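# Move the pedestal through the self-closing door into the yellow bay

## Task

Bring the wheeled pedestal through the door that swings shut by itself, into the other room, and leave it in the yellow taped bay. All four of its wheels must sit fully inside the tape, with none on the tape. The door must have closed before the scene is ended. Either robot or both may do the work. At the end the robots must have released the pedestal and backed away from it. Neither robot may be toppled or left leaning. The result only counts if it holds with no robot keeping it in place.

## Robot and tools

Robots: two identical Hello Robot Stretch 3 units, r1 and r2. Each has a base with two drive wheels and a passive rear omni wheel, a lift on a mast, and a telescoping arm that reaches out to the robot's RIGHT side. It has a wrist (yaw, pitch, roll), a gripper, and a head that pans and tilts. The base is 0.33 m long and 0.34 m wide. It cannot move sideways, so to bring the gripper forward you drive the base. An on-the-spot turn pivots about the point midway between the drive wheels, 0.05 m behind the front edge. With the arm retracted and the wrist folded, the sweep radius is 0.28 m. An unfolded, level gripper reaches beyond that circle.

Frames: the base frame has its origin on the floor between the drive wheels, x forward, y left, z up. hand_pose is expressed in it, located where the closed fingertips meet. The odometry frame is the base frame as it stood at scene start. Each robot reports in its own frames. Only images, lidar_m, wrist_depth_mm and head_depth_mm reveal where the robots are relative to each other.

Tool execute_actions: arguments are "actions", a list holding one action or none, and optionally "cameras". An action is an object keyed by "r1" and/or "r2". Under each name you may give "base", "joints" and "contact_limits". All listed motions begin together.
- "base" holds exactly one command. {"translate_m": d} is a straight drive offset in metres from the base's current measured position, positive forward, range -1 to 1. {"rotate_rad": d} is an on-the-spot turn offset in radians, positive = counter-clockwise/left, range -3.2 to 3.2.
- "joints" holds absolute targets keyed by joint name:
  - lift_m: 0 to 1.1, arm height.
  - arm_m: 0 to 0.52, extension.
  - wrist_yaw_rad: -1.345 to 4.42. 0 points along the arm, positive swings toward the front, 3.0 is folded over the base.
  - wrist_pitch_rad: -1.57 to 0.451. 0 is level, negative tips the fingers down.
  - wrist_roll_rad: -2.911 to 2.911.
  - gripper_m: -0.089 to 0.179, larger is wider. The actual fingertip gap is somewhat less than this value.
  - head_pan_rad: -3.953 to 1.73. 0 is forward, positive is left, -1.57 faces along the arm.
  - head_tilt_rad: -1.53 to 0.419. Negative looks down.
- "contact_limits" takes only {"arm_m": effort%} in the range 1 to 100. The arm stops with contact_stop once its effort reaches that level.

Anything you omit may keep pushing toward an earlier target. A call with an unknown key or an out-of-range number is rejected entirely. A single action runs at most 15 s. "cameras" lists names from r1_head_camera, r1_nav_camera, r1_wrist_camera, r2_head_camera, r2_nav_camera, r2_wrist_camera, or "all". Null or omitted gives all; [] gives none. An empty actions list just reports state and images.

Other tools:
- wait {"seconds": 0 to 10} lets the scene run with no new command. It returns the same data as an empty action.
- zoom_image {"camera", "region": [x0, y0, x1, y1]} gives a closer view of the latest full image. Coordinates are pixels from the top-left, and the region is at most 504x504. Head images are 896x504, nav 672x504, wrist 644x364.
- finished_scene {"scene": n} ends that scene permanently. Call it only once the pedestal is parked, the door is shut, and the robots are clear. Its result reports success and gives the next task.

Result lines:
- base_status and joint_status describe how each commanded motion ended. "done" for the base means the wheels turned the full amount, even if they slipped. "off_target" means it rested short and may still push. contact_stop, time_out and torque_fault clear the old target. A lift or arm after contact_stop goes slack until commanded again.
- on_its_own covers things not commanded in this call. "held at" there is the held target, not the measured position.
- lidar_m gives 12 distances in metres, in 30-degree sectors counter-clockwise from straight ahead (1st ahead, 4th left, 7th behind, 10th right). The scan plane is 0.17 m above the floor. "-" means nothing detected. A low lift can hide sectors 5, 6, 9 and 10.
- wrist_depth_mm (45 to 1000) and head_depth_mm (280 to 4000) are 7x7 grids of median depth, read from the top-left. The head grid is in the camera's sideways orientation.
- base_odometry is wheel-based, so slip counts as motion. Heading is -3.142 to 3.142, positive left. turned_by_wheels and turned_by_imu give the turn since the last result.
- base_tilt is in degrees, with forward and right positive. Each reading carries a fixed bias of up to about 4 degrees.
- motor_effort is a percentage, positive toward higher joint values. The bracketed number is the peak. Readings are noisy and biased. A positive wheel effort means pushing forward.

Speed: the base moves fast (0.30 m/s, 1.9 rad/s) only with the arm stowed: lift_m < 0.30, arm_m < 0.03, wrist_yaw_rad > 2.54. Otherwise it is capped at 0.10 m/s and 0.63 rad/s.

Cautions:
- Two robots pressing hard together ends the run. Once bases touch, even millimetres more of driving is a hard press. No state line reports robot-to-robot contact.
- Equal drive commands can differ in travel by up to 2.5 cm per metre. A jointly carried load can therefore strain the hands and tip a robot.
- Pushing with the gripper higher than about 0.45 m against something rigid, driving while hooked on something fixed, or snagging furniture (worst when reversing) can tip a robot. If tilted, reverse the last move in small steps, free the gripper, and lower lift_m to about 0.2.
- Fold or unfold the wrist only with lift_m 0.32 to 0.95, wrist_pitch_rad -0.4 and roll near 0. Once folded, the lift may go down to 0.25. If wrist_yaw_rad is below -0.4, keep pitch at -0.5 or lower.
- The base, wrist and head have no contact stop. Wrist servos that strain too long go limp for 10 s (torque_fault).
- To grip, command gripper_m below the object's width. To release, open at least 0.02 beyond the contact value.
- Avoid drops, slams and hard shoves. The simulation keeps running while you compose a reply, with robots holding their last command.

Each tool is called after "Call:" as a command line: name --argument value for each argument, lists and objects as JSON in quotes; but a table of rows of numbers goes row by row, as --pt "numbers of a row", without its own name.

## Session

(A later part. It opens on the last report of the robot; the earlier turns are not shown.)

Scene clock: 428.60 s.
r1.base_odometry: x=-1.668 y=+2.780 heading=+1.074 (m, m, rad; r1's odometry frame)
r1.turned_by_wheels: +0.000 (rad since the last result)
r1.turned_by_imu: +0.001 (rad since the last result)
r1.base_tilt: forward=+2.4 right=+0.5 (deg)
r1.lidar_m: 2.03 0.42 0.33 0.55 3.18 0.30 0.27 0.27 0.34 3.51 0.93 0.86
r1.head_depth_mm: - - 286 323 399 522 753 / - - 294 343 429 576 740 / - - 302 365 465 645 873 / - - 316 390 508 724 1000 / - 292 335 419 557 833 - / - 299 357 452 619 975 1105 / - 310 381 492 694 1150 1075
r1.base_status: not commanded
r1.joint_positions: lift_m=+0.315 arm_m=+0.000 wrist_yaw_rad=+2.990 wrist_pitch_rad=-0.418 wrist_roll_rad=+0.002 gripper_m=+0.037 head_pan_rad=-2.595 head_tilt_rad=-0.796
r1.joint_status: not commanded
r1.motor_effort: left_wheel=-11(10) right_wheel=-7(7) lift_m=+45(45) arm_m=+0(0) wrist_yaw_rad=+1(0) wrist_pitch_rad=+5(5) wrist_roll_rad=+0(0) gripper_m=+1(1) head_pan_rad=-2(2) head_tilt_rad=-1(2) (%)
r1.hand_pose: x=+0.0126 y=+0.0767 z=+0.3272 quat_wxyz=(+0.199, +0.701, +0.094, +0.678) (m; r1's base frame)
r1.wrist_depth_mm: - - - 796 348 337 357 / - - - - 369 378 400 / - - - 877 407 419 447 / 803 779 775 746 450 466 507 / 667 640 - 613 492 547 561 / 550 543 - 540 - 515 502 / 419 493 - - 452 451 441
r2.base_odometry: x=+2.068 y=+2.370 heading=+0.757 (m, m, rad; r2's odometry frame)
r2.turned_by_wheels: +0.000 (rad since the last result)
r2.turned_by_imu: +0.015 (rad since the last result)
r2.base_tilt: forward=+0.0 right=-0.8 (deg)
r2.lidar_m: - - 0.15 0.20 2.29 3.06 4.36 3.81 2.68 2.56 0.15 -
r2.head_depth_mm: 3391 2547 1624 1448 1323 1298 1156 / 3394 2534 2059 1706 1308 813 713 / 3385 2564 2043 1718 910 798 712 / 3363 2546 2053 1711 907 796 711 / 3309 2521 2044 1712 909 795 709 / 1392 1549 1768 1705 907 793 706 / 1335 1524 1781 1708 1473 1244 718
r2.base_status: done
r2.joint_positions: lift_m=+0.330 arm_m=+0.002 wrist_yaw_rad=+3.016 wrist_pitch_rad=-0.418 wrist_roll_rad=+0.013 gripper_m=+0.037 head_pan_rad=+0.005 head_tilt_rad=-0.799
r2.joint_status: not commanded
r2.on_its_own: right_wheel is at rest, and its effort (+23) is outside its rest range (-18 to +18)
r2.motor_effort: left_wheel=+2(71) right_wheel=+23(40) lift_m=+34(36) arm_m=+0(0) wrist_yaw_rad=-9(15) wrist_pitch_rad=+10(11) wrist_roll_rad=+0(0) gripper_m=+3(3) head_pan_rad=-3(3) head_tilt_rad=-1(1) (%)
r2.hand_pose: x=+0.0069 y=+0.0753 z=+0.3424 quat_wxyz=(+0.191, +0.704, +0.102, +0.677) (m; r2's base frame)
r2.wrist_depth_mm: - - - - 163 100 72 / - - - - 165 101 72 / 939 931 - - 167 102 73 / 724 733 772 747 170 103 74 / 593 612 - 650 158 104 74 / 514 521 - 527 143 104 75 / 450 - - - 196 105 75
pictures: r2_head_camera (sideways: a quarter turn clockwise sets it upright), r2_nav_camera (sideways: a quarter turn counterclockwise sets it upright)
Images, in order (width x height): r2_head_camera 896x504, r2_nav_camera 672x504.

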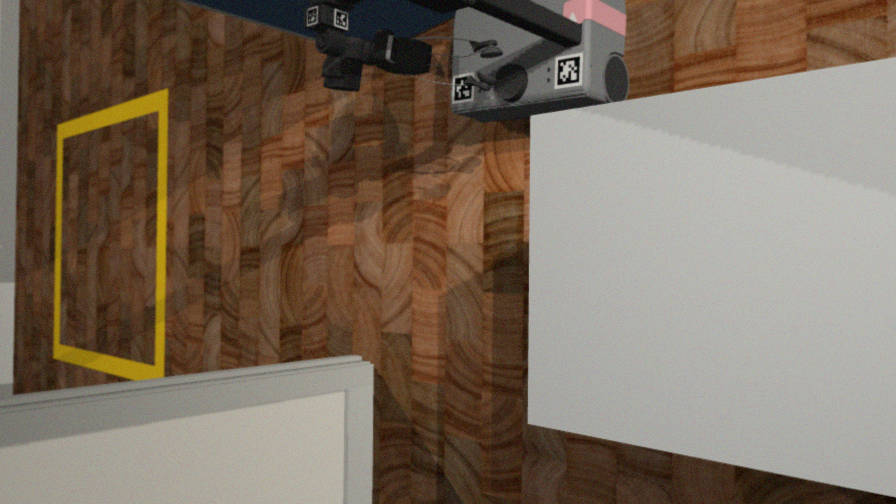

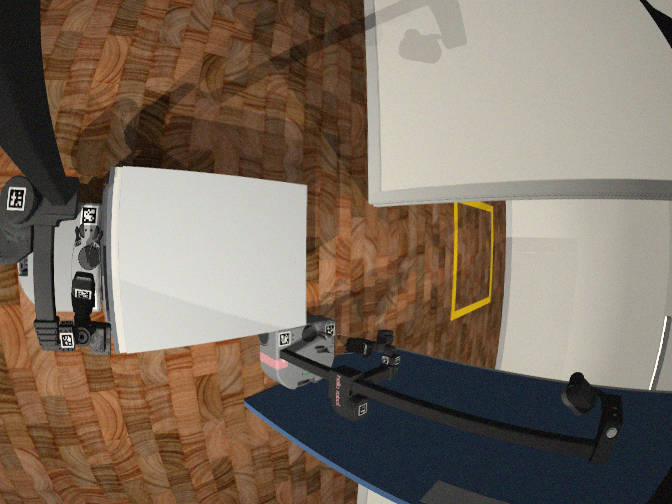

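Call:
execute_actions --actions '[{"r2":{"base":{"translate_m":0.5},"joints":{"head_tilt_rad":-0.7}}}]' --cameras '["r2_nav_camera","r2_head_camera"]'

Scene clock: 436.90 s.
r1.base_odometry: x=-1.668 y=+2.780 heading=+1.074 (m, m, rad; r1's odometry frame)
r1.turned_by_wheels: +0.000 (rad since the last result)
r1.turned_by_imu: +0.001 (rad since the last result)
r1.base_tilt: forward=+2.4 right=+0.5 (deg)
r1.lidar_m: - 0.15 0.19 5.15 3.20 0.30 0.27 0.28 0.33 3.50 0.20 0.15
r1.head_depth_mm: - - 287 323 399 521 752 / - - 294 342 430 576 743 / - - 301 365 465 642 873 / - - 316 389 508 725 1003 / - 291 336 419 559 838 - / - 298 357 451 621 980 1097 / - 310 381 492 696 1147 1073
r1.base_status: not commanded
r1.joint_positions: lift_m=+0.315 arm_m=+0.000 wrist_yaw_rad=+2.990 wrist_pitch_rad=-0.418 wrist_roll_rad=+0.002 gripper_m=+0.037 head_pan_rad=-2.595 head_tilt_rad=-0.796
r1.joint_status: not commanded
r1.motor_effort: left_wheel=-11(11) right_wheel=-7(7) lift_m=+45(45) arm_m=+0(1) wrist_yaw_rad=+0(1) wrist_pitch_rad=+5(5) wrist_roll_rad=+0(0) gripper_m=+1(1) head_pan_rad=-2(3) head_tilt_rad=-2(1) (%)
r1.hand_pose: x=+0.0126 y=+0.0767 z=+0.3272 quat_wxyz=(+0.199, +0.701, +0.094, +0.678) (m; r1's base frame)
r1.wrist_depth_mm: - - - - 303 194 143 / - - - - 321 200 146 / - - - 959 335 207 149 / 800 787 764 755 357 213 153 / 658 652 - 628 316 222 156 / 555 544 - 541 - 226 161 / 417 491 - - 427 220 165
r2.base_odometry: x=+2.432 y=+2.713 heading=+0.756 (m, m, rad; r2's odometry frame)
r2.turned_by_wheels: +0.000 (rad since the last result)
r2.turned_by_imu: +0.000 (rad since the last result)
r2.base_tilt: forward=+0.0 right=-0.8 (deg)
r2.lidar_m: - - 0.15 0.20 2.31 3.09 4.87 3.79 2.68 0.67 0.15 -
r2.head_depth_mm: 3430 3141 2387 1896 1551 1308 1048 / 3463 3135 2373 1886 1577 874 736 / 3450 3073 2360 1893 1581 841 733 / 3410 3104 2336 1895 1583 836 734 / 3418 3079 2327 1886 1584 837 731 / 3428 3104 2338 1833 1492 830 732 / 3309 982 1087 1261 1463 1321 742
r2.base_status: done
r2.joint_positions: lift_m=+0.330 arm_m=+0.002 wrist_yaw_rad=+3.012 wrist_pitch_rad=-0.418 wrist_roll_rad=+0.013 gripper_m=+0.037 head_pan_rad=+0.005 head_tilt_rad=-0.704
r2.joint_status: all done
r2.on_its_own: right_wheel is at rest, and its effort (+23) is outside its rest range (-18 to +18)
r2.motor_effort: left_wheel=+1(29) right_wheel=+23(37) lift_m=+33(34) arm_m=+0(0) wrist_yaw_rad=-6(10) wrist_pitch_rad=+10(10) wrist_roll_rad=+1(0) gripper_m=+3(4) head_pan_rad=-3(3) head_tilt_rad=+3(19) (%)
r2.hand_pose: x=+0.0077 y=+0.0752 z=+0.3424 quat_wxyz=(+0.192, +0.704, +0.101, +0.676) (m; r2's base frame)
r2.wrist_depth_mm: - - - - 161 99 72 / - - - - 164 100 72 / 949 923 - - 166 101 73 / 724 744 774 757 168 102 73 / 594 615 - 641 157 103 74 / 509 519 - 527 142 104 74 / 449 - - 285 196 104 74
pictures: r2_head_camera (sideways: a quarter turn clockwise sets it upright), r2_nav_camera (sideways: a quarter turn counterclockwise sets it upright)
Images, in order (width x height): r2_head_camera 896x504, r2_nav_camera 672x504.

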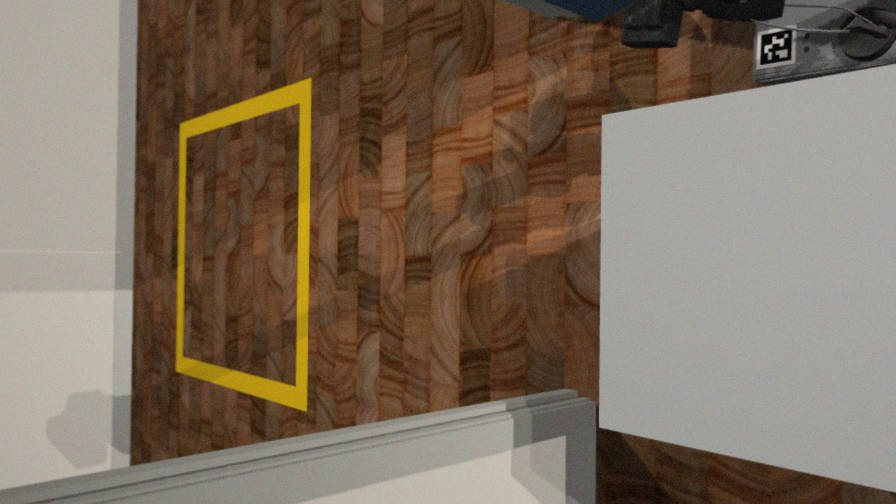

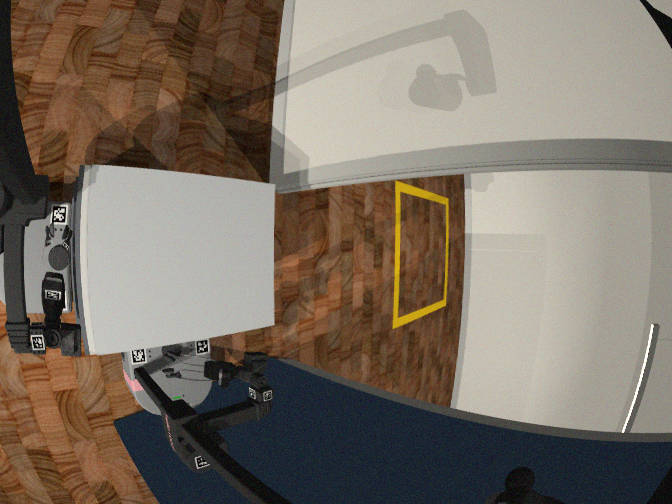

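Call:
execute_actions --actions '[{"r2":{"base":{"translate_m":0.38},"joints":{"head_pan_rad":-0.35,"head_tilt_rad":-1.0}}}]' --cameras '["r2_nav_camera","r2_head_camera"]'

Scene clock: 443.40 s.
r1.base_odometry: x=-1.668 y=+2.780 heading=+1.074 (m, m, rad; r1's odometry frame)
r1.turned_by_wheels: +0.000 (rad since the last result)
r1.turned_by_imu: +0.001 (rad since the last result)
r1.base_tilt: forward=+2.5 right=+0.4 (deg)
r1.lidar_m: 0.17 2.64 3.53 5.15 3.18 0.30 0.27 0.27 0.33 0.54 0.18 0.15
r1.head_depth_mm: - - 287 323 400 523 752 / - - 294 342 430 577 741 / - - 302 365 466 644 872 / - - 316 389 507 726 1003 / - 291 335 419 559 835 - / - 298 357 453 620 980 1096 / - 311 380 491 697 1144 1075
r1.base_status: not commanded
r1.joint_positions: lift_m=+0.315 arm_m=+0.000 wrist_yaw_rad=+2.990 wrist_pitch_rad=-0.418 wrist_roll_rad=+0.002 gripper_m=+0.037 head_pan_rad=-2.595 head_tilt_rad=-0.796
r1.joint_status: not commanded
r1.motor_effort: left_wheel=-10(10) right_wheel=-7(7) lift_m=+45(45) arm_m=+0(0) wrist_yaw_rad=+1(0) wrist_pitch_rad=+5(5) wrist_roll_rad=+0(0) gripper_m=+1(1) head_pan_rad=-3(3) head_tilt_rad=-2(2) (%)
r1.hand_pose: x=+0.0126 y=+0.0767 z=+0.3272 quat_wxyz=(+0.199, +0.701, +0.094, +0.678) (m; r1's base frame)
r1.wrist_depth_mm: - - - - - - - / - - - - - - - / - - - 954 925 912 893 / 799 779 791 772 745 717 727 / 663 636 - 613 636 384 379 / 554 542 - 545 - 325 321 / 418 492 - - 437 293 282
r2.base_odometry: x=+2.708 y=+2.973 heading=+0.756 (m, m, rad; r2's odometry frame)
r2.turned_by_wheels: +0.000 (rad since the last result)
r2.turned_by_imu: +0.000 (rad since the last result)
r2.base_tilt: forward=+0.0 right=-0.9 (deg)
r2.lidar_m: - - 0.15 0.20 2.32 3.11 5.25 3.77 0.39 0.29 0.15 -
r2.head_depth_mm: 2144 920 972 1091 1216 814 969 / 2224 1900 1615 1360 1337 1056 713 / 2208 1902 1664 1474 1298 745 700 / 2200 1889 1660 920 818 745 691 / 2205 1891 1659 906 819 743 683 / 2199 1873 1655 905 816 744 683 / 2181 1881 1652 907 814 742 681
r2.base_status: done
r2.joint_positions: lift_m=+0.330 arm_m=+0.002 wrist_yaw_rad=+3.016 wrist_pitch_rad=-0.418 wrist_roll_rad=+0.013 gripper_m=+0.037 head_pan_rad=-0.343 head_tilt_rad=-0.987
r2.joint_status: all done
r2.on_its_own: right_wheel is at rest, and its effort (+20) is outside its rest range (-18 to +18)
r2.motor_effort: left_wheel=+6(27) right_wheel=+20(39) lift_m=+34(34) arm_m=+0(0) wrist_yaw_rad=-9(9) wrist_pitch_rad=+10(10) wrist_roll_rad=+0(0) gripper_m=+3(3) head_pan_rad=-4(31) head_tilt_rad=-9(37) (%)
r2.hand_pose: x=+0.0068 y=+0.0753 z=+0.3423 quat_wxyz=(+0.191, +0.704, +0.102, +0.677) (m; r2's base frame)
r2.wrist_depth_mm: - - - - 162 99 72 / - - - - 164 100 72 / 954 970 - - 167 102 73 / 734 745 779 754 169 102 73 / 607 609 - 640 157 103 74 / 517 523 - 528 142 104 74 / 455 - - - 197 105 75
pictures: r2_head_camera (sideways: a quarter turn clockwise sets it upright), r2_nav_camera (sideways: a quarter turn counterclockwise sets it upright)
Images, in order (width x height): r2_head_camera 896x504, r2_nav_camera 672x504.

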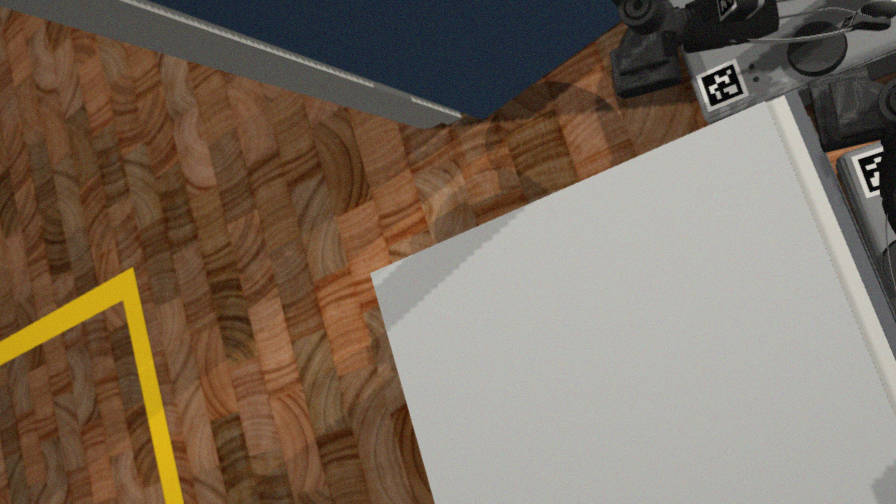

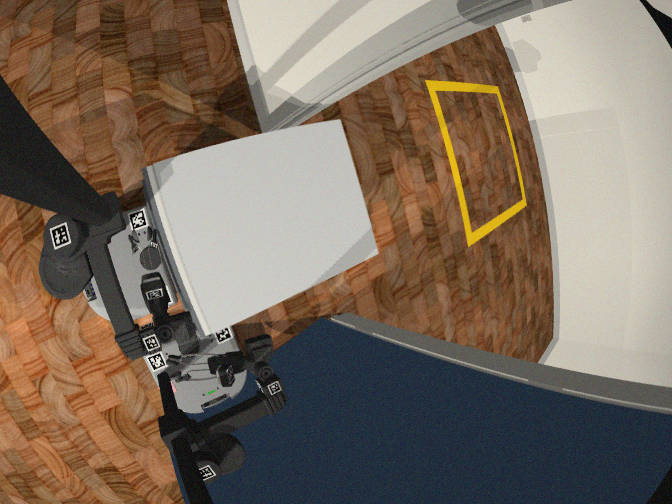

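Call:
execute_actions --actions '[{"r1":{"joints":{"lift_m":0.62}},"r2":{"base":{"translate_m":0.14},"joints":{"head_pan_rad":-0.8,"head_tilt_rad":-1.2}}}]' --cameras '["r2_nav_camera","r2_head_camera","r1_nav_camera"]'

Scene clock: 452.20 s.
r1.base_odometry: x=-1.668 y=+2.780 heading=+1.074 (m, m, rad; r1's odometry frame)
r1.turned_by_wheels: +0.000 (rad since the last result)
r1.turned_by_imu: +0.001 (rad since the last result)
r1.base_tilt: forward=+2.4 right=+0.4 (deg)
r1.lidar_m: 0.44 2.64 3.53 5.13 3.17 0.30 0.27 0.27 0.34 0.52 0.22 0.26
r1.head_depth_mm: - - 287 323 399 482 - / - - 294 342 430 532 - / - - 302 364 464 646 888 / - - 317 390 507 722 - / - 292 335 419 559 757 - / - 298 356 453 620 855 1068 / - 310 381 492 693 1150 -
r1.base_status: not commanded
r1.joint_positions: lift_m=+0.619 arm_m=+0.000 wrist_yaw_rad=+2.990 wrist_pitch_rad=-0.418 wrist_roll_rad=+0.002 gripper_m=+0.037 head_pan_rad=-2.595 head_tilt_rad=-0.796
r1.joint_status: all done
r1.motor_effort: left_wheel=-10(11) right_wheel=-7(7) lift_m=+50(53) arm_m=+0(0) wrist_yaw_rad=+0(0) wrist_pitch_rad=+5(5) wrist_roll_rad=+0(0) gripper_m=+1(0) head_pan_rad=-2(3) head_tilt_rad=-3(2) (%)
r1.hand_pose: x=+0.0126 y=+0.0767 z=+0.6320 quat_wxyz=(+0.199, +0.701, +0.094, +0.678) (m; r1's base frame)
r1.wrist_depth_mm: - - - - - - - / - - - - - - - / - - - - - - - / - - - - - - - / - - - - - - - / 928 893 - 924 - 856 855 / 422 801 - 757 764 770 739
r2.base_odometry: x=+2.810 y=+3.069 heading=+0.756 (m, m, rad; r2's odometry frame)
r2.turned_by_wheels: +0.000 (rad since the last result)
r2.turned_by_imu: +0.001 (rad since the last result)
r2.base_tilt: forward=+0.0 right=-0.9 (deg)
r2.lidar_m: - - 0.15 0.20 2.34 3.09 5.37 3.74 0.31 0.33 0.15 -
r2.head_depth_mm: 621 738 885 543 1100 1067 1118 / 668 803 1007 1297 1106 - 1102 / 720 878 1132 1324 786 - - / 845 1065 1393 1345 766 746 - / 1666 1532 1427 817 767 727 1111 / 1666 1542 1430 818 767 723 1092 / 1667 1533 873 816 765 721 696
r2.base_status: done
r2.joint_positions: lift_m=+0.330 arm_m=+0.002 wrist_yaw_rad=+3.017 wrist_pitch_rad=-0.418 wrist_roll_rad=+0.013 gripper_m=+0.037 head_pan_rad=-0.793 head_tilt_rad=-1.185
r2.joint_status: all done
r2.motor_effort: left_wheel=+7(28) right_wheel=+18(34) lift_m=+34(33) arm_m=+0(0) wrist_yaw_rad=-9(10) wrist_pitch_rad=+11(10) wrist_roll_rad=+0(1) gripper_m=+3(3) head_pan_rad=-3(34) head_tilt_rad=-10(31) (%)
r2.hand_pose: x=+0.0067 y=+0.0753 z=+0.3423 quat_wxyz=(+0.191, +0.704, +0.102, +0.677) (m; r2's base frame)
r2.wrist_depth_mm: - - - - 161 100 72 / - - - - 164 101 72 / 954 950 - - 166 101 73 / 727 742 761 755 169 102 73 / 600 607 - 646 157 103 74 / 512 520 - 527 142 104 75 / 453 - - - 197 105 75
pictures: r1_nav_camera (sideways: a quarter turn counterclockwise sets it upright), r2_head_camera (sideways: a quarter turn clockwise sets it upright), r2_nav_camera (sideways: a quarter turn counterclockwise sets it upright)
Images, in order (width x height): r1_nav_camera 672x504, r2_head_camera 896x504, r2_nav_camera 672x504.

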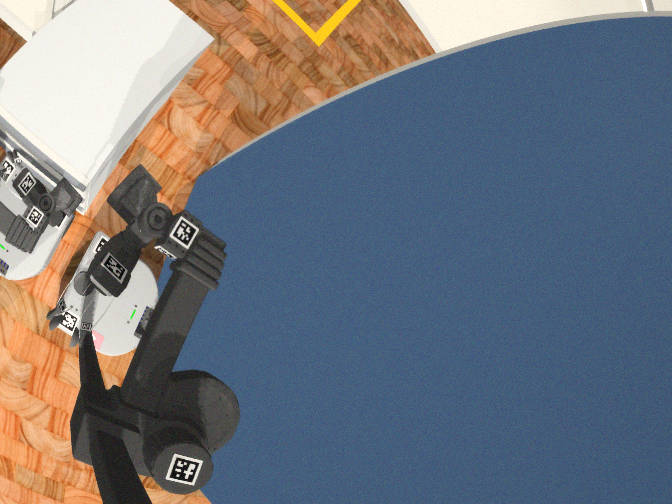

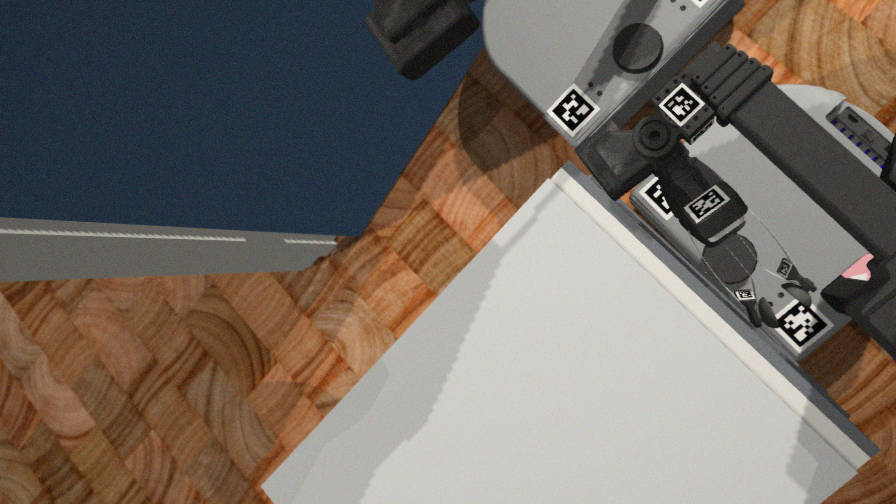

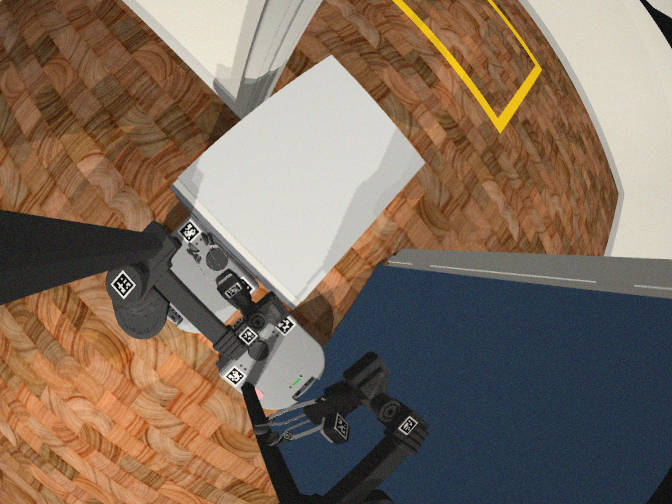

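Call:
execute_actions --actions '[{"r2":{"base":{"translate_m":0.45},"joints":{"head_pan_rad":0.0,"head_tilt_rad":-0.75}}}]' --cameras '["r2_nav_camera","r2_head_camera","r1_nav_camera"]'

Scene clock: 460.10 s.
r1.base_odometry: x=-1.668 y=+2.780 heading=+1.074 (m, m, rad; r1's odometry frame)
r1.turned_by_wheels: +0.000 (rad since the last result)
r1.turned_by_imu: +0.001 (rad since the last result)
r1.base_tilt: forward=+2.4 right=+0.5 (deg)
r1.lidar_m: 2.04 2.65 3.53 5.15 3.15 0.30 0.27 0.28 0.33 0.65 0.63 0.86
r1.head_depth_mm: - - 286 323 399 483 - / - - 294 342 430 533 - / - - 301 364 465 645 890 / - - 317 390 508 724 - / - 291 336 419 556 759 - / - 299 356 453 621 860 1062 / - 311 381 493 694 1142 -
r1.base_status: not commanded
r1.joint_positions: lift_m=+0.619 arm_m=+0.000 wrist_yaw_rad=+2.990 wrist_pitch_rad=-0.418 wrist_roll_rad=+0.002 gripper_m=+0.037 head_pan_rad=-2.595 head_tilt_rad=-0.796
r1.joint_status: not commanded
r1.motor_effort: left_wheel=-10(11) right_wheel=-7(7) lift_m=+51(50) arm_m=+0(0) wrist_yaw_rad=+1(2) wrist_pitch_rad=+5(5) wrist_roll_rad=+0(1) gripper_m=+0(1) head_pan_rad=-3(3) head_tilt_rad=-3(4) (%)
r1.hand_pose: x=+0.0126 y=+0.0767 z=+0.6320 quat_wxyz=(+0.199, +0.701, +0.094, +0.678) (m; r1's base frame)
r1.wrist_depth_mm: - - - - - - - / - - - - - - - / - - - - - - - / - - - - - - - / - - - - - - - / 915 908 - 892 - 858 846 / 422 782 - 773 763 754 747
r2.base_odometry: x=+3.137 y=+3.378 heading=+0.756 (m, m, rad; r2's odometry frame)
r2.turned_by_wheels: +0.000 (rad since the last result)
r2.turned_by_imu: +0.002 (rad since the last result)
r2.base_tilt: forward=+0.0 right=-0.8 (deg)
r2.lidar_m: - - 0.15 0.20 2.35 3.15 5.85 0.63 0.54 0.50 0.15 -
r2.head_depth_mm: 2615 2827 2211 1807 1530 1320 1176 / 2625 2792 2203 1796 1523 848 722 / 2612 2798 2186 1785 940 814 722 / 2603 2762 2167 1781 940 815 721 / 2611 2768 2151 1797 935 813 718 / 2607 2769 2166 1789 936 810 720 / 2627 2748 2169 1774 1511 1276 730
r2.base_status: done
r2.joint_positions: lift_m=+0.330 arm_m=+0.002 wrist_yaw_rad=+3.015 wrist_pitch_rad=-0.418 wrist_roll_rad=+0.013 gripper_m=+0.037 head_pan_rad=-0.007 head_tilt_rad=-0.754
r2.joint_status: all done
r2.on_its_own: right_wheel is at rest, and its effort (+25) is outside its rest range (-18 to +18)
r2.motor_effort: left_wheel=+1(29) right_wheel=+25(34) lift_m=+33(33) arm_m=+0(1) wrist_yaw_rad=-9(10) wrist_pitch_rad=+10(10) wrist_roll_rad=+0(0) gripper_m=+3(4) head_pan_rad=+4(45) head_tilt_rad=+2(38) (%)
r2.hand_pose: x=+0.0070 y=+0.0753 z=+0.3423 quat_wxyz=(+0.191, +0.704, +0.102, +0.677) (m; r2's base frame)
r2.wrist_depth_mm: - - - 338 161 100 72 / - - - 360 164 100 72 / 938 971 - 400 166 101 73 / 728 757 783 442 170 102 73 / 609 613 - 497 157 104 74 / 507 517 - 526 142 104 74 / 453 - - - 197 105 75
pictures: r1_nav_camera (sideways: a quarter turn counterclockwise sets it upright), r2_head_camera (sideways: a quarter turn clockwise sets it upright), r2_nav_camera (sideways: a quarter turn counterclockwise sets it upright)
Images, in order (width x height): r1_nav_camera 672x504, r2_head_camera 896x504, r2_nav_camera 672x504.

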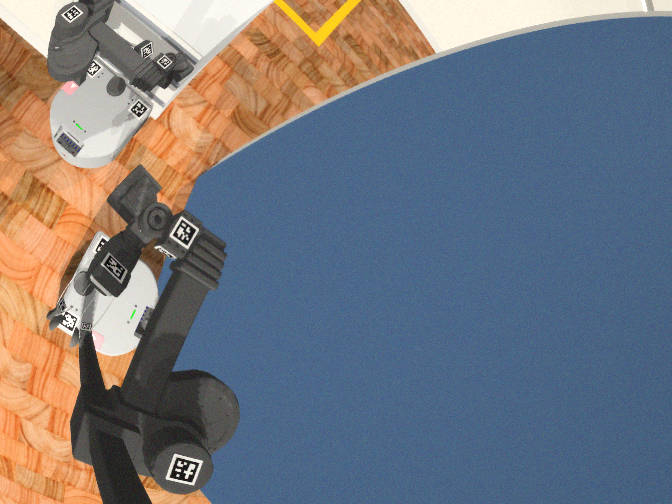

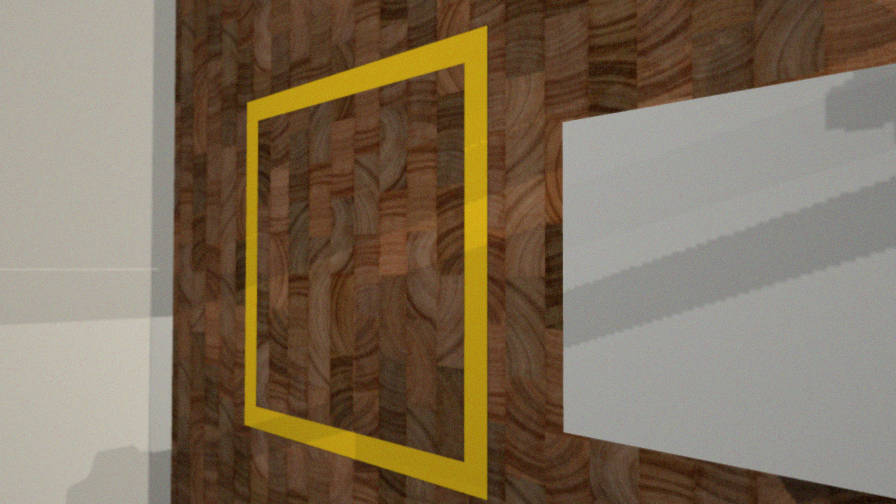

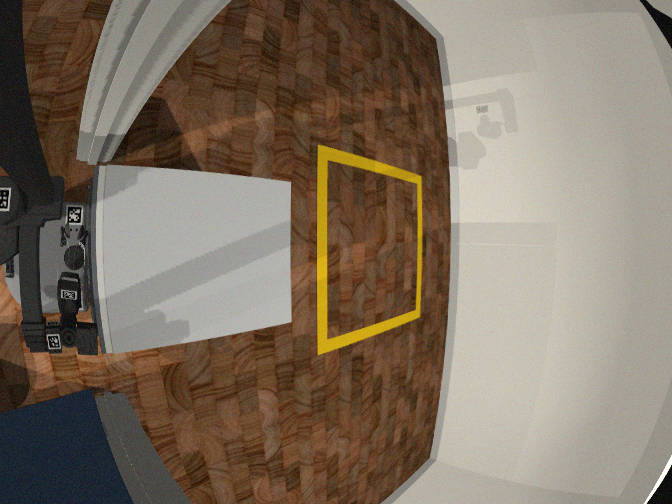

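Call:
execute_actions --actions '[{"r2":{"base":{"translate_m":0.4}}}]' --cameras '["r2_nav_camera","r1_nav_camera"]'

Scene clock: 470.77 s.
r1.base_odometry: x=-1.668 y=+2.780 heading=+1.074 (m, m, rad; r1's odometry frame)
r1.turned_by_wheels: +0.000 (rad since the last result)
r1.turned_by_imu: +0.001 (rad since the last result)
r1.base_tilt: forward=+2.4 right=+0.5 (deg)
r1.lidar_m: 2.03 2.64 3.50 5.15 3.18 0.30 0.27 0.28 0.33 1.05 0.93 0.86
r1.head_depth_mm: - - 286 323 399 483 - / - - 294 342 430 534 - / - - 302 365 466 643 887 / - - 316 390 507 725 - / - 292 335 419 558 757 - / - 298 356 453 620 857 1064 / - 310 381 493 698 1151 -
r1.base_status: not commanded
r1.joint_positions: lift_m=+0.619 arm_m=+0.000 wrist_yaw_rad=+2.990 wrist_pitch_rad=-0.418 wrist_roll_rad=+0.002 gripper_m=+0.037 head_pan_rad=-2.595 head_tilt_rad=-0.796
r1.joint_status: not commanded
r1.motor_effort: left_wheel=-10(10) right_wheel=-7(7) lift_m=+50(50) arm_m=+0(0) wrist_yaw_rad=+1(1) wrist_pitch_rad=+5(5) wrist_roll_rad=+0(0) gripper_m=+1(1) head_pan_rad=-3(2) head_tilt_rad=-1(1) (%)
r1.hand_pose: x=+0.0126 y=+0.0767 z=+0.6320 quat_wxyz=(+0.199, +0.701, +0.094, +0.678) (m; r1's base frame)
r1.wrist_depth_mm: - - - - - - - / - - - - - - - / - - - - - - - / - - - - - - - / - - - - - - - / 926 913 - 879 - 867 854 / 418 787 - 758 755 739 745
r2.base_odometry: x=+3.429 y=+3.652 heading=+0.755 (m, m, rad; r2's odometry frame)
r2.turned_by_wheels: +0.000 (rad since the last result)
r2.turned_by_imu: +0.001 (rad since the last result)
r2.base_tilt: forward=+0.0 right=-0.8 (deg)
r2.lidar_m: - - 0.15 0.20 0.45 0.47 6.26 0.74 0.59 0.96 0.15 -
r2.head_depth_mm: 2259 2533 2211 1795 1531 1325 1176 / 2271 2494 2195 1792 1526 850 724 / 2252 2515 2177 1795 942 815 722 / 2252 2514 2182 1780 938 816 721 / 2248 2513 2171 1775 936 815 720 / 2243 2522 2149 1785 935 811 717 / 2274 2477 2172 1779 1513 1270 732
r2.base_status: done
r2.joint_positions: lift_m=+0.330 arm_m=+0.002 wrist_yaw_rad=+3.014 wrist_pitch_rad=-0.418 wrist_roll_rad=+0.013 gripper_m=+0.037 head_pan_rad=-0.007 head_tilt_rad=-0.754
r2.joint_status: not commanded
r2.on_its_own: right_wheel is at rest, and its effort (+25) is outside its rest range (-18 to +18)
r2.motor_effort: left_wheel=+3(23) right_wheel=+25(39) lift_m=+33(34) arm_m=-1(0) wrist_yaw_rad=-7(9) wrist_pitch_rad=+10(10) wrist_roll_rad=+0(0) gripper_m=+4(4) head_pan_rad=+4(4) head_tilt_rad=+2(2) (%)
r2.hand_pose: x=+0.0073 y=+0.0752 z=+0.3423 quat_wxyz=(+0.192, +0.704, +0.101, +0.676) (m; r2's base frame)
r2.wrist_depth_mm: 407 - - - 161 99 71 / 376 534 - - 163 100 72 / 388 536 - - 165 101 72 / 419 566 775 755 168 102 73 / 452 575 - 647 157 103 73 / 494 515 - 520 141 104 74 / 451 - - - 196 104 74
pictures: r1_nav_camera (sideways: a quarter turn counterclockwise sets it upright), r2_nav_camera (sideways: a quarter turn counterclockwise sets it upright)
Images, in order (width x height): r1_nav_camera 672x504, r2_nav_camera 672x504.

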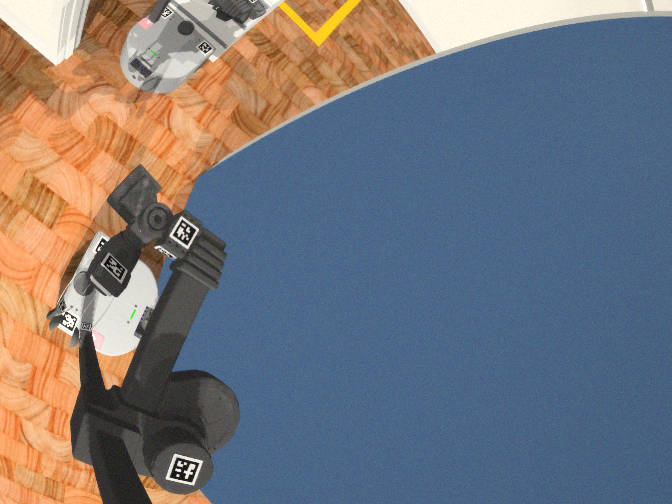

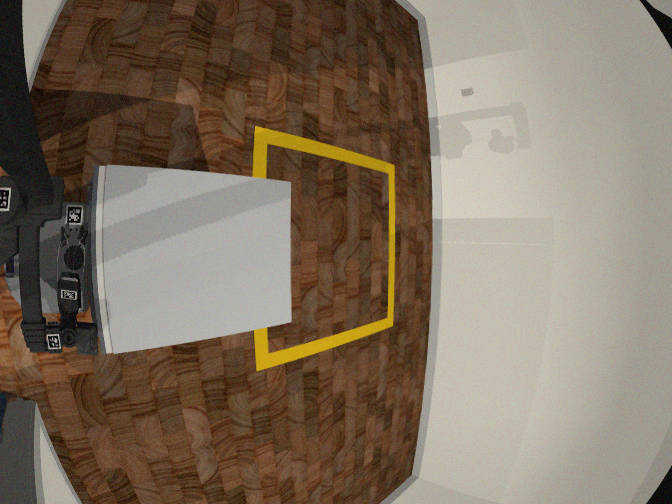

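Call:
execute_actions --actions '[{"r1":{"base":{"translate_m":0.6}},"r2":{"base":{"translate_m":0.9}}}]' --cameras '["r2_head_camera","r2_nav_camera","r1_nav_camera"]'

Scene clock: 482.30 s.
r1.base_odometry: x=-1.381 y=+3.308 heading=+1.074 (m, m, rad; r1's odometry frame)
r1.turned_by_wheels: +0.000 (rad since the last result)
r1.turned_by_imu: +0.005 (rad since the last result)
r1.base_tilt: forward=+2.4 right=+0.5 (deg)
r1.lidar_m: 1.97 2.03 2.72 5.17 4.02 0.27 0.27 0.41 3.65 0.56 0.59 0.79
r1.head_depth_mm: 320 343 370 399 438 467 - / 374 406 444 489 548 614 - / 450 498 555 631 729 859 960 / 564 641 743 882 1090 1205 - / 760 904 1122 1437 1419 1251 - / 3012 2467 1994 1649 1398 1269 1064 / 3168 2521 1999 1634 1402 1209 -
r1.base_status: done
r1.joint_positions: lift_m=+0.619 arm_m=+0.000 wrist_yaw_rad=+2.990 wrist_pitch_rad=-0.418 wrist_roll_rad=+0.002 gripper_m=+0.037 head_pan_rad=-2.595 head_tilt_rad=-0.796
r1.joint_status: not commanded
r1.motor_effort: left_wheel=-5(5) right_wheel=-16(17) lift_m=+51(50) arm_m=+0(0) wrist_yaw_rad=+1(0) wrist_pitch_rad=+5(5) wrist_roll_rad=+0(0) gripper_m=+1(0) head_pan_rad=-3(3) head_tilt_rad=-2(1) (%)
r1.hand_pose: x=+0.0126 y=+0.0767 z=+0.6320 quat_wxyz=(+0.199, +0.701, +0.094, +0.678) (m; r1's base frame)
r1.wrist_depth_mm: - - - - - - - / - - - - - - - / - - - - - - - / - - - - - - - / - - - - - - - / 917 936 - 914 - 856 850 / 793 806 - 762 748 750 752
r2.base_odometry: x=+4.084 y=+4.269 heading=+0.755 (m, m, rad; r2's odometry frame)
r2.turned_by_wheels: +0.000 (rad since the last result)
r2.turned_by_imu: +0.004 (rad since the last result)
r2.base_tilt: forward=+0.0 right=-0.8 (deg)
r2.lidar_m: - - 0.15 0.20 1.77 1.25 1.30 1.29 1.64 2.44 0.15 -
r2.head_depth_mm: 1452 1638 1893 1791 1527 1331 1170 / 1442 1635 1878 1799 1531 832 723 / 1438 1650 1864 1805 939 816 720 / 1448 1627 1875 1791 938 815 720 / 1440 1635 1867 1791 939 813 718 / 1436 1627 1862 1773 934 813 720 / 1451 1622 1860 1782 1512 1266 728
r2.base_status: done
r2.joint_positions: lift_m=+0.330 arm_m=+0.002 wrist_yaw_rad=+3.011 wrist_pitch_rad=-0.418 wrist_roll_rad=+0.013 gripper_m=+0.037 head_pan_rad=-0.007 head_tilt_rad=-0.754
r2.joint_status: not commanded
r2.on_its_own: right_wheel is at rest, and its effort (+23) is outside its rest range (-18 to +18)
r2.motor_effort: left_wheel=+1(21) right_wheel=+23(37) lift_m=+34(34) arm_m=-1(1) wrist_yaw_rad=-5(7) wrist_pitch_rad=+10(10) wrist_roll_rad=+0(0) gripper_m=+4(4) head_pan_rad=+4(4) head_tilt_rad=+2(2) (%)
r2.hand_pose: x=+0.0080 y=+0.0751 z=+0.3423 quat_wxyz=(+0.193, +0.704, +0.100, +0.676) (m; r2's base frame)
r2.wrist_depth_mm: - - - - 159 98 71 / - - - - 162 100 72 / 921 966 - - 165 101 72 / 740 741 778 746 167 102 73 / 593 620 - 640 158 102 73 / 516 523 - 523 142 104 74 / 454 - - 283 194 104 74
pictures: r1_nav_camera (sideways: a quarter turn counterclockwise sets it upright), r2_head_camera (sideways: a quarter turn clockwise sets it upright), r2_nav_camera (sideways: a quarter turn counterclockwise sets it upright)
Images, in order (width x height): r1_nav_camera 672x504, r2_head_camera 896x504, r2_nav_camera 672x504.

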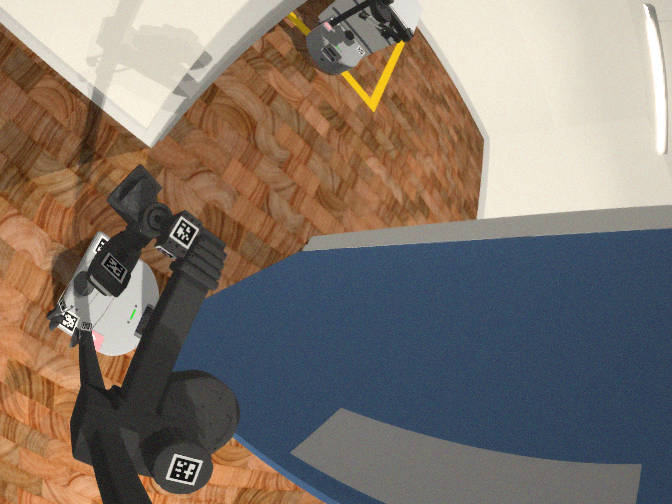

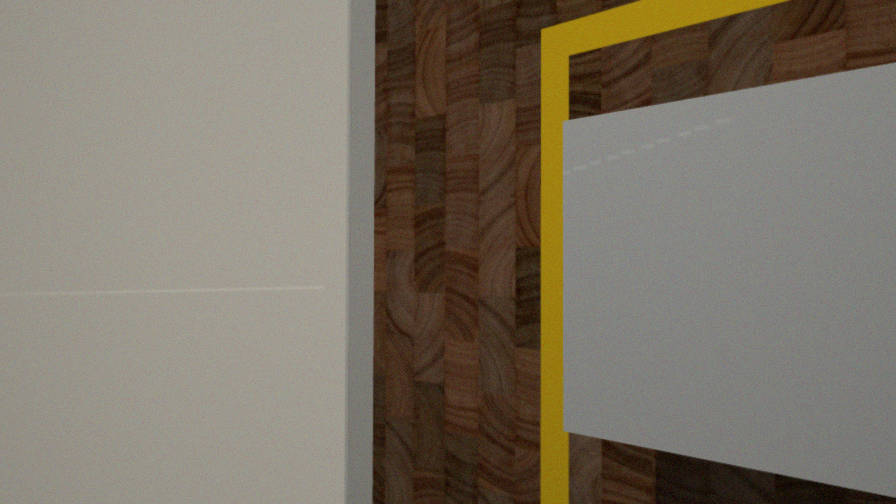

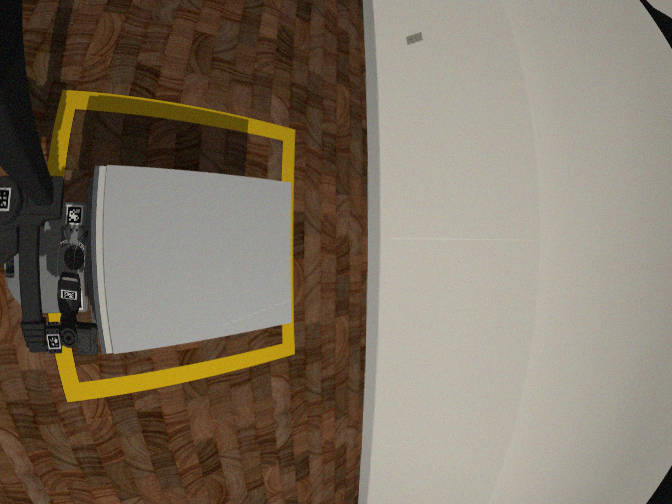

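Call:
execute_actions --actions '[{"r1":{"base":{"translate_m":0.35}},"r2":{"base":{"translate_m":0.13}}}]' --cameras '["r2_head_camera","r2_nav_camera","r1_nav_camera"]'

Scene clock: 489.50 s.
r1.base_odometry: x=-1.215 y=+3.615 heading=+1.074 (m, m, rad; r1's odometry frame)
r1.turned_by_wheels: +0.000 (rad since the last result)
r1.turned_by_imu: +0.003 (rad since the last result)
r1.base_tilt: forward=+2.4 right=+0.5 (deg)
r1.lidar_m: 1.63 1.68 2.25 5.16 4.53 3.25 2.47 0.68 0.55 0.56 0.58 0.78
r1.head_depth_mm: 2143 2586 2095 1715 1446 1308 - / 1543 2007 2066 1693 1433 1291 - / 1191 1470 1881 1682 1428 1243 1130 / 923 1098 1341 1600 1427 1231 - / 732 832 975 1167 1361 1254 - / 606 669 733 879 1050 1253 1063 / 490 559 631 745 1066 1174 -
r1.base_status: done
r1.joint_positions: lift_m=+0.619 arm_m=+0.000 wrist_yaw_rad=+2.990 wrist_pitch_rad=-0.418 wrist_roll_rad=+0.002 gripper_m=+0.037 head_pan_rad=-2.595 head_tilt_rad=-0.796
r1.joint_status: not commanded
r1.motor_effort: left_wheel=-1(5) right_wheel=+1(9) lift_m=+50(50) arm_m=+0(0) wrist_yaw_rad=+0(1) wrist_pitch_rad=+5(5) wrist_roll_rad=+0(0) gripper_m=+1(0) head_pan_rad=-3(3) head_tilt_rad=-1(2) (%)
r1.hand_pose: x=+0.0126 y=+0.0767 z=+0.6320 quat_wxyz=(+0.199, +0.701, +0.094, +0.678) (m; r1's base frame)
r1.wrist_depth_mm: - - - - - - - / - - - - - - - / - - - - - - - / - - - - - - - / - - - - - - - / 908 917 - 863 - 857 848 / 820 805 - 774 752 768 756
r2.base_odometry: x=+4.179 y=+4.358 heading=+0.754 (m, m, rad; r2's odometry frame)
r2.turned_by_wheels: +0.000 (rad since the last result)
r2.turned_by_imu: -0.001 (rad since the last result)
r2.base_tilt: forward=+0.0 right=-0.9 (deg)
r2.lidar_m: - - 0.15 0.20 1.96 1.37 1.37 1.40 1.81 2.44 0.15 -
r2.head_depth_mm: 1333 1504 1742 1811 1528 1328 1169 / 1330 1509 1728 1793 1525 849 725 / 1322 1499 1727 1803 941 818 720 / 1315 1493 1732 1788 936 816 719 / 1322 1501 1725 1780 937 813 720 / 1324 1495 1729 1782 934 813 716 / 1314 1496 1723 1783 1514 1269 727
r2.base_status: done
r2.joint_positions: lift_m=+0.330 arm_m=+0.002 wrist_yaw_rad=+3.012 wrist_pitch_rad=-0.418 wrist_roll_rad=+0.013 gripper_m=+0.037 head_pan_rad=-0.007 head_tilt_rad=-0.753
r2.joint_status: not commanded
r2.on_its_own: right_wheel is at rest, and its effort (+27) is outside its rest range (-18 to +18)
r2.motor_effort: left_wheel=+3(24) right_wheel=+27(40) lift_m=+34(33) arm_m=-1(2) wrist_yaw_rad=-6(6) wrist_pitch_rad=+10(10) wrist_roll_rad=+0(0) gripper_m=+3(4) head_pan_rad=+3(3) head_tilt_rad=+2(2) (%)
r2.hand_pose: x=+0.0077 y=+0.0752 z=+0.3423 quat_wxyz=(+0.192, +0.704, +0.101, +0.676) (m; r2's base frame)
r2.wrist_depth_mm: - - - - 160 99 71 / - - - - 162 100 72 / 939 936 - - 164 100 72 / 720 754 769 761 167 101 73 / 601 611 - 634 157 102 73 / 510 524 - 521 142 103 74 / 450 - - - 195 104 74
pictures: r1_nav_camera (sideways: a quarter turn counterclockwise sets it upright), r2_head_camera (sideways: a quarter turn clockwise sets it upright), r2_nav_camera (sideways: a quarter turn counterclockwise sets it upright)
Images, in order (width x height): r1_nav_camera 672x504, r2_head_camera 896x504, r2_nav_camera 672x504.

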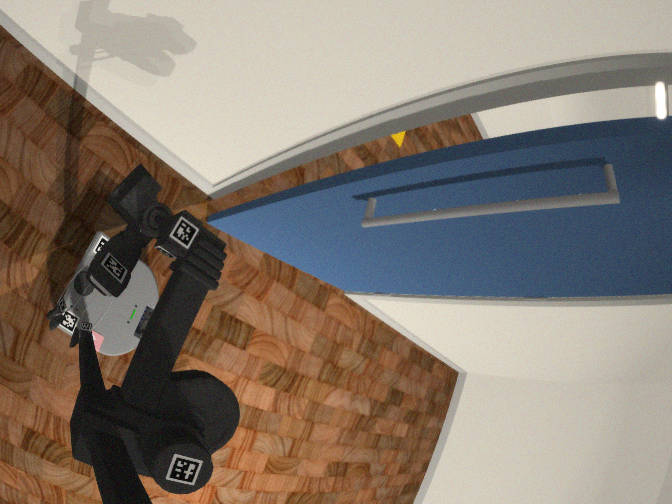

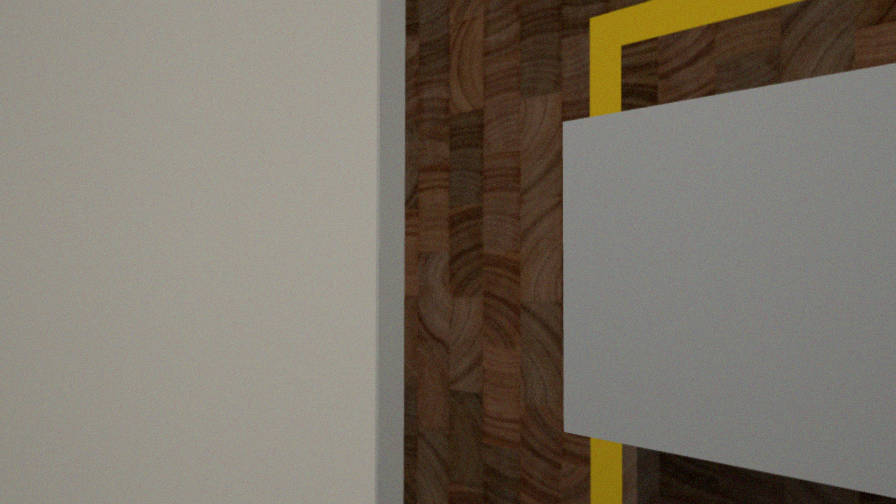

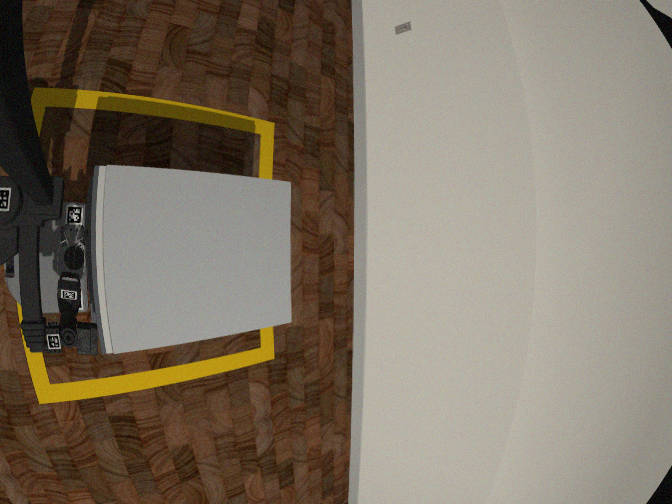

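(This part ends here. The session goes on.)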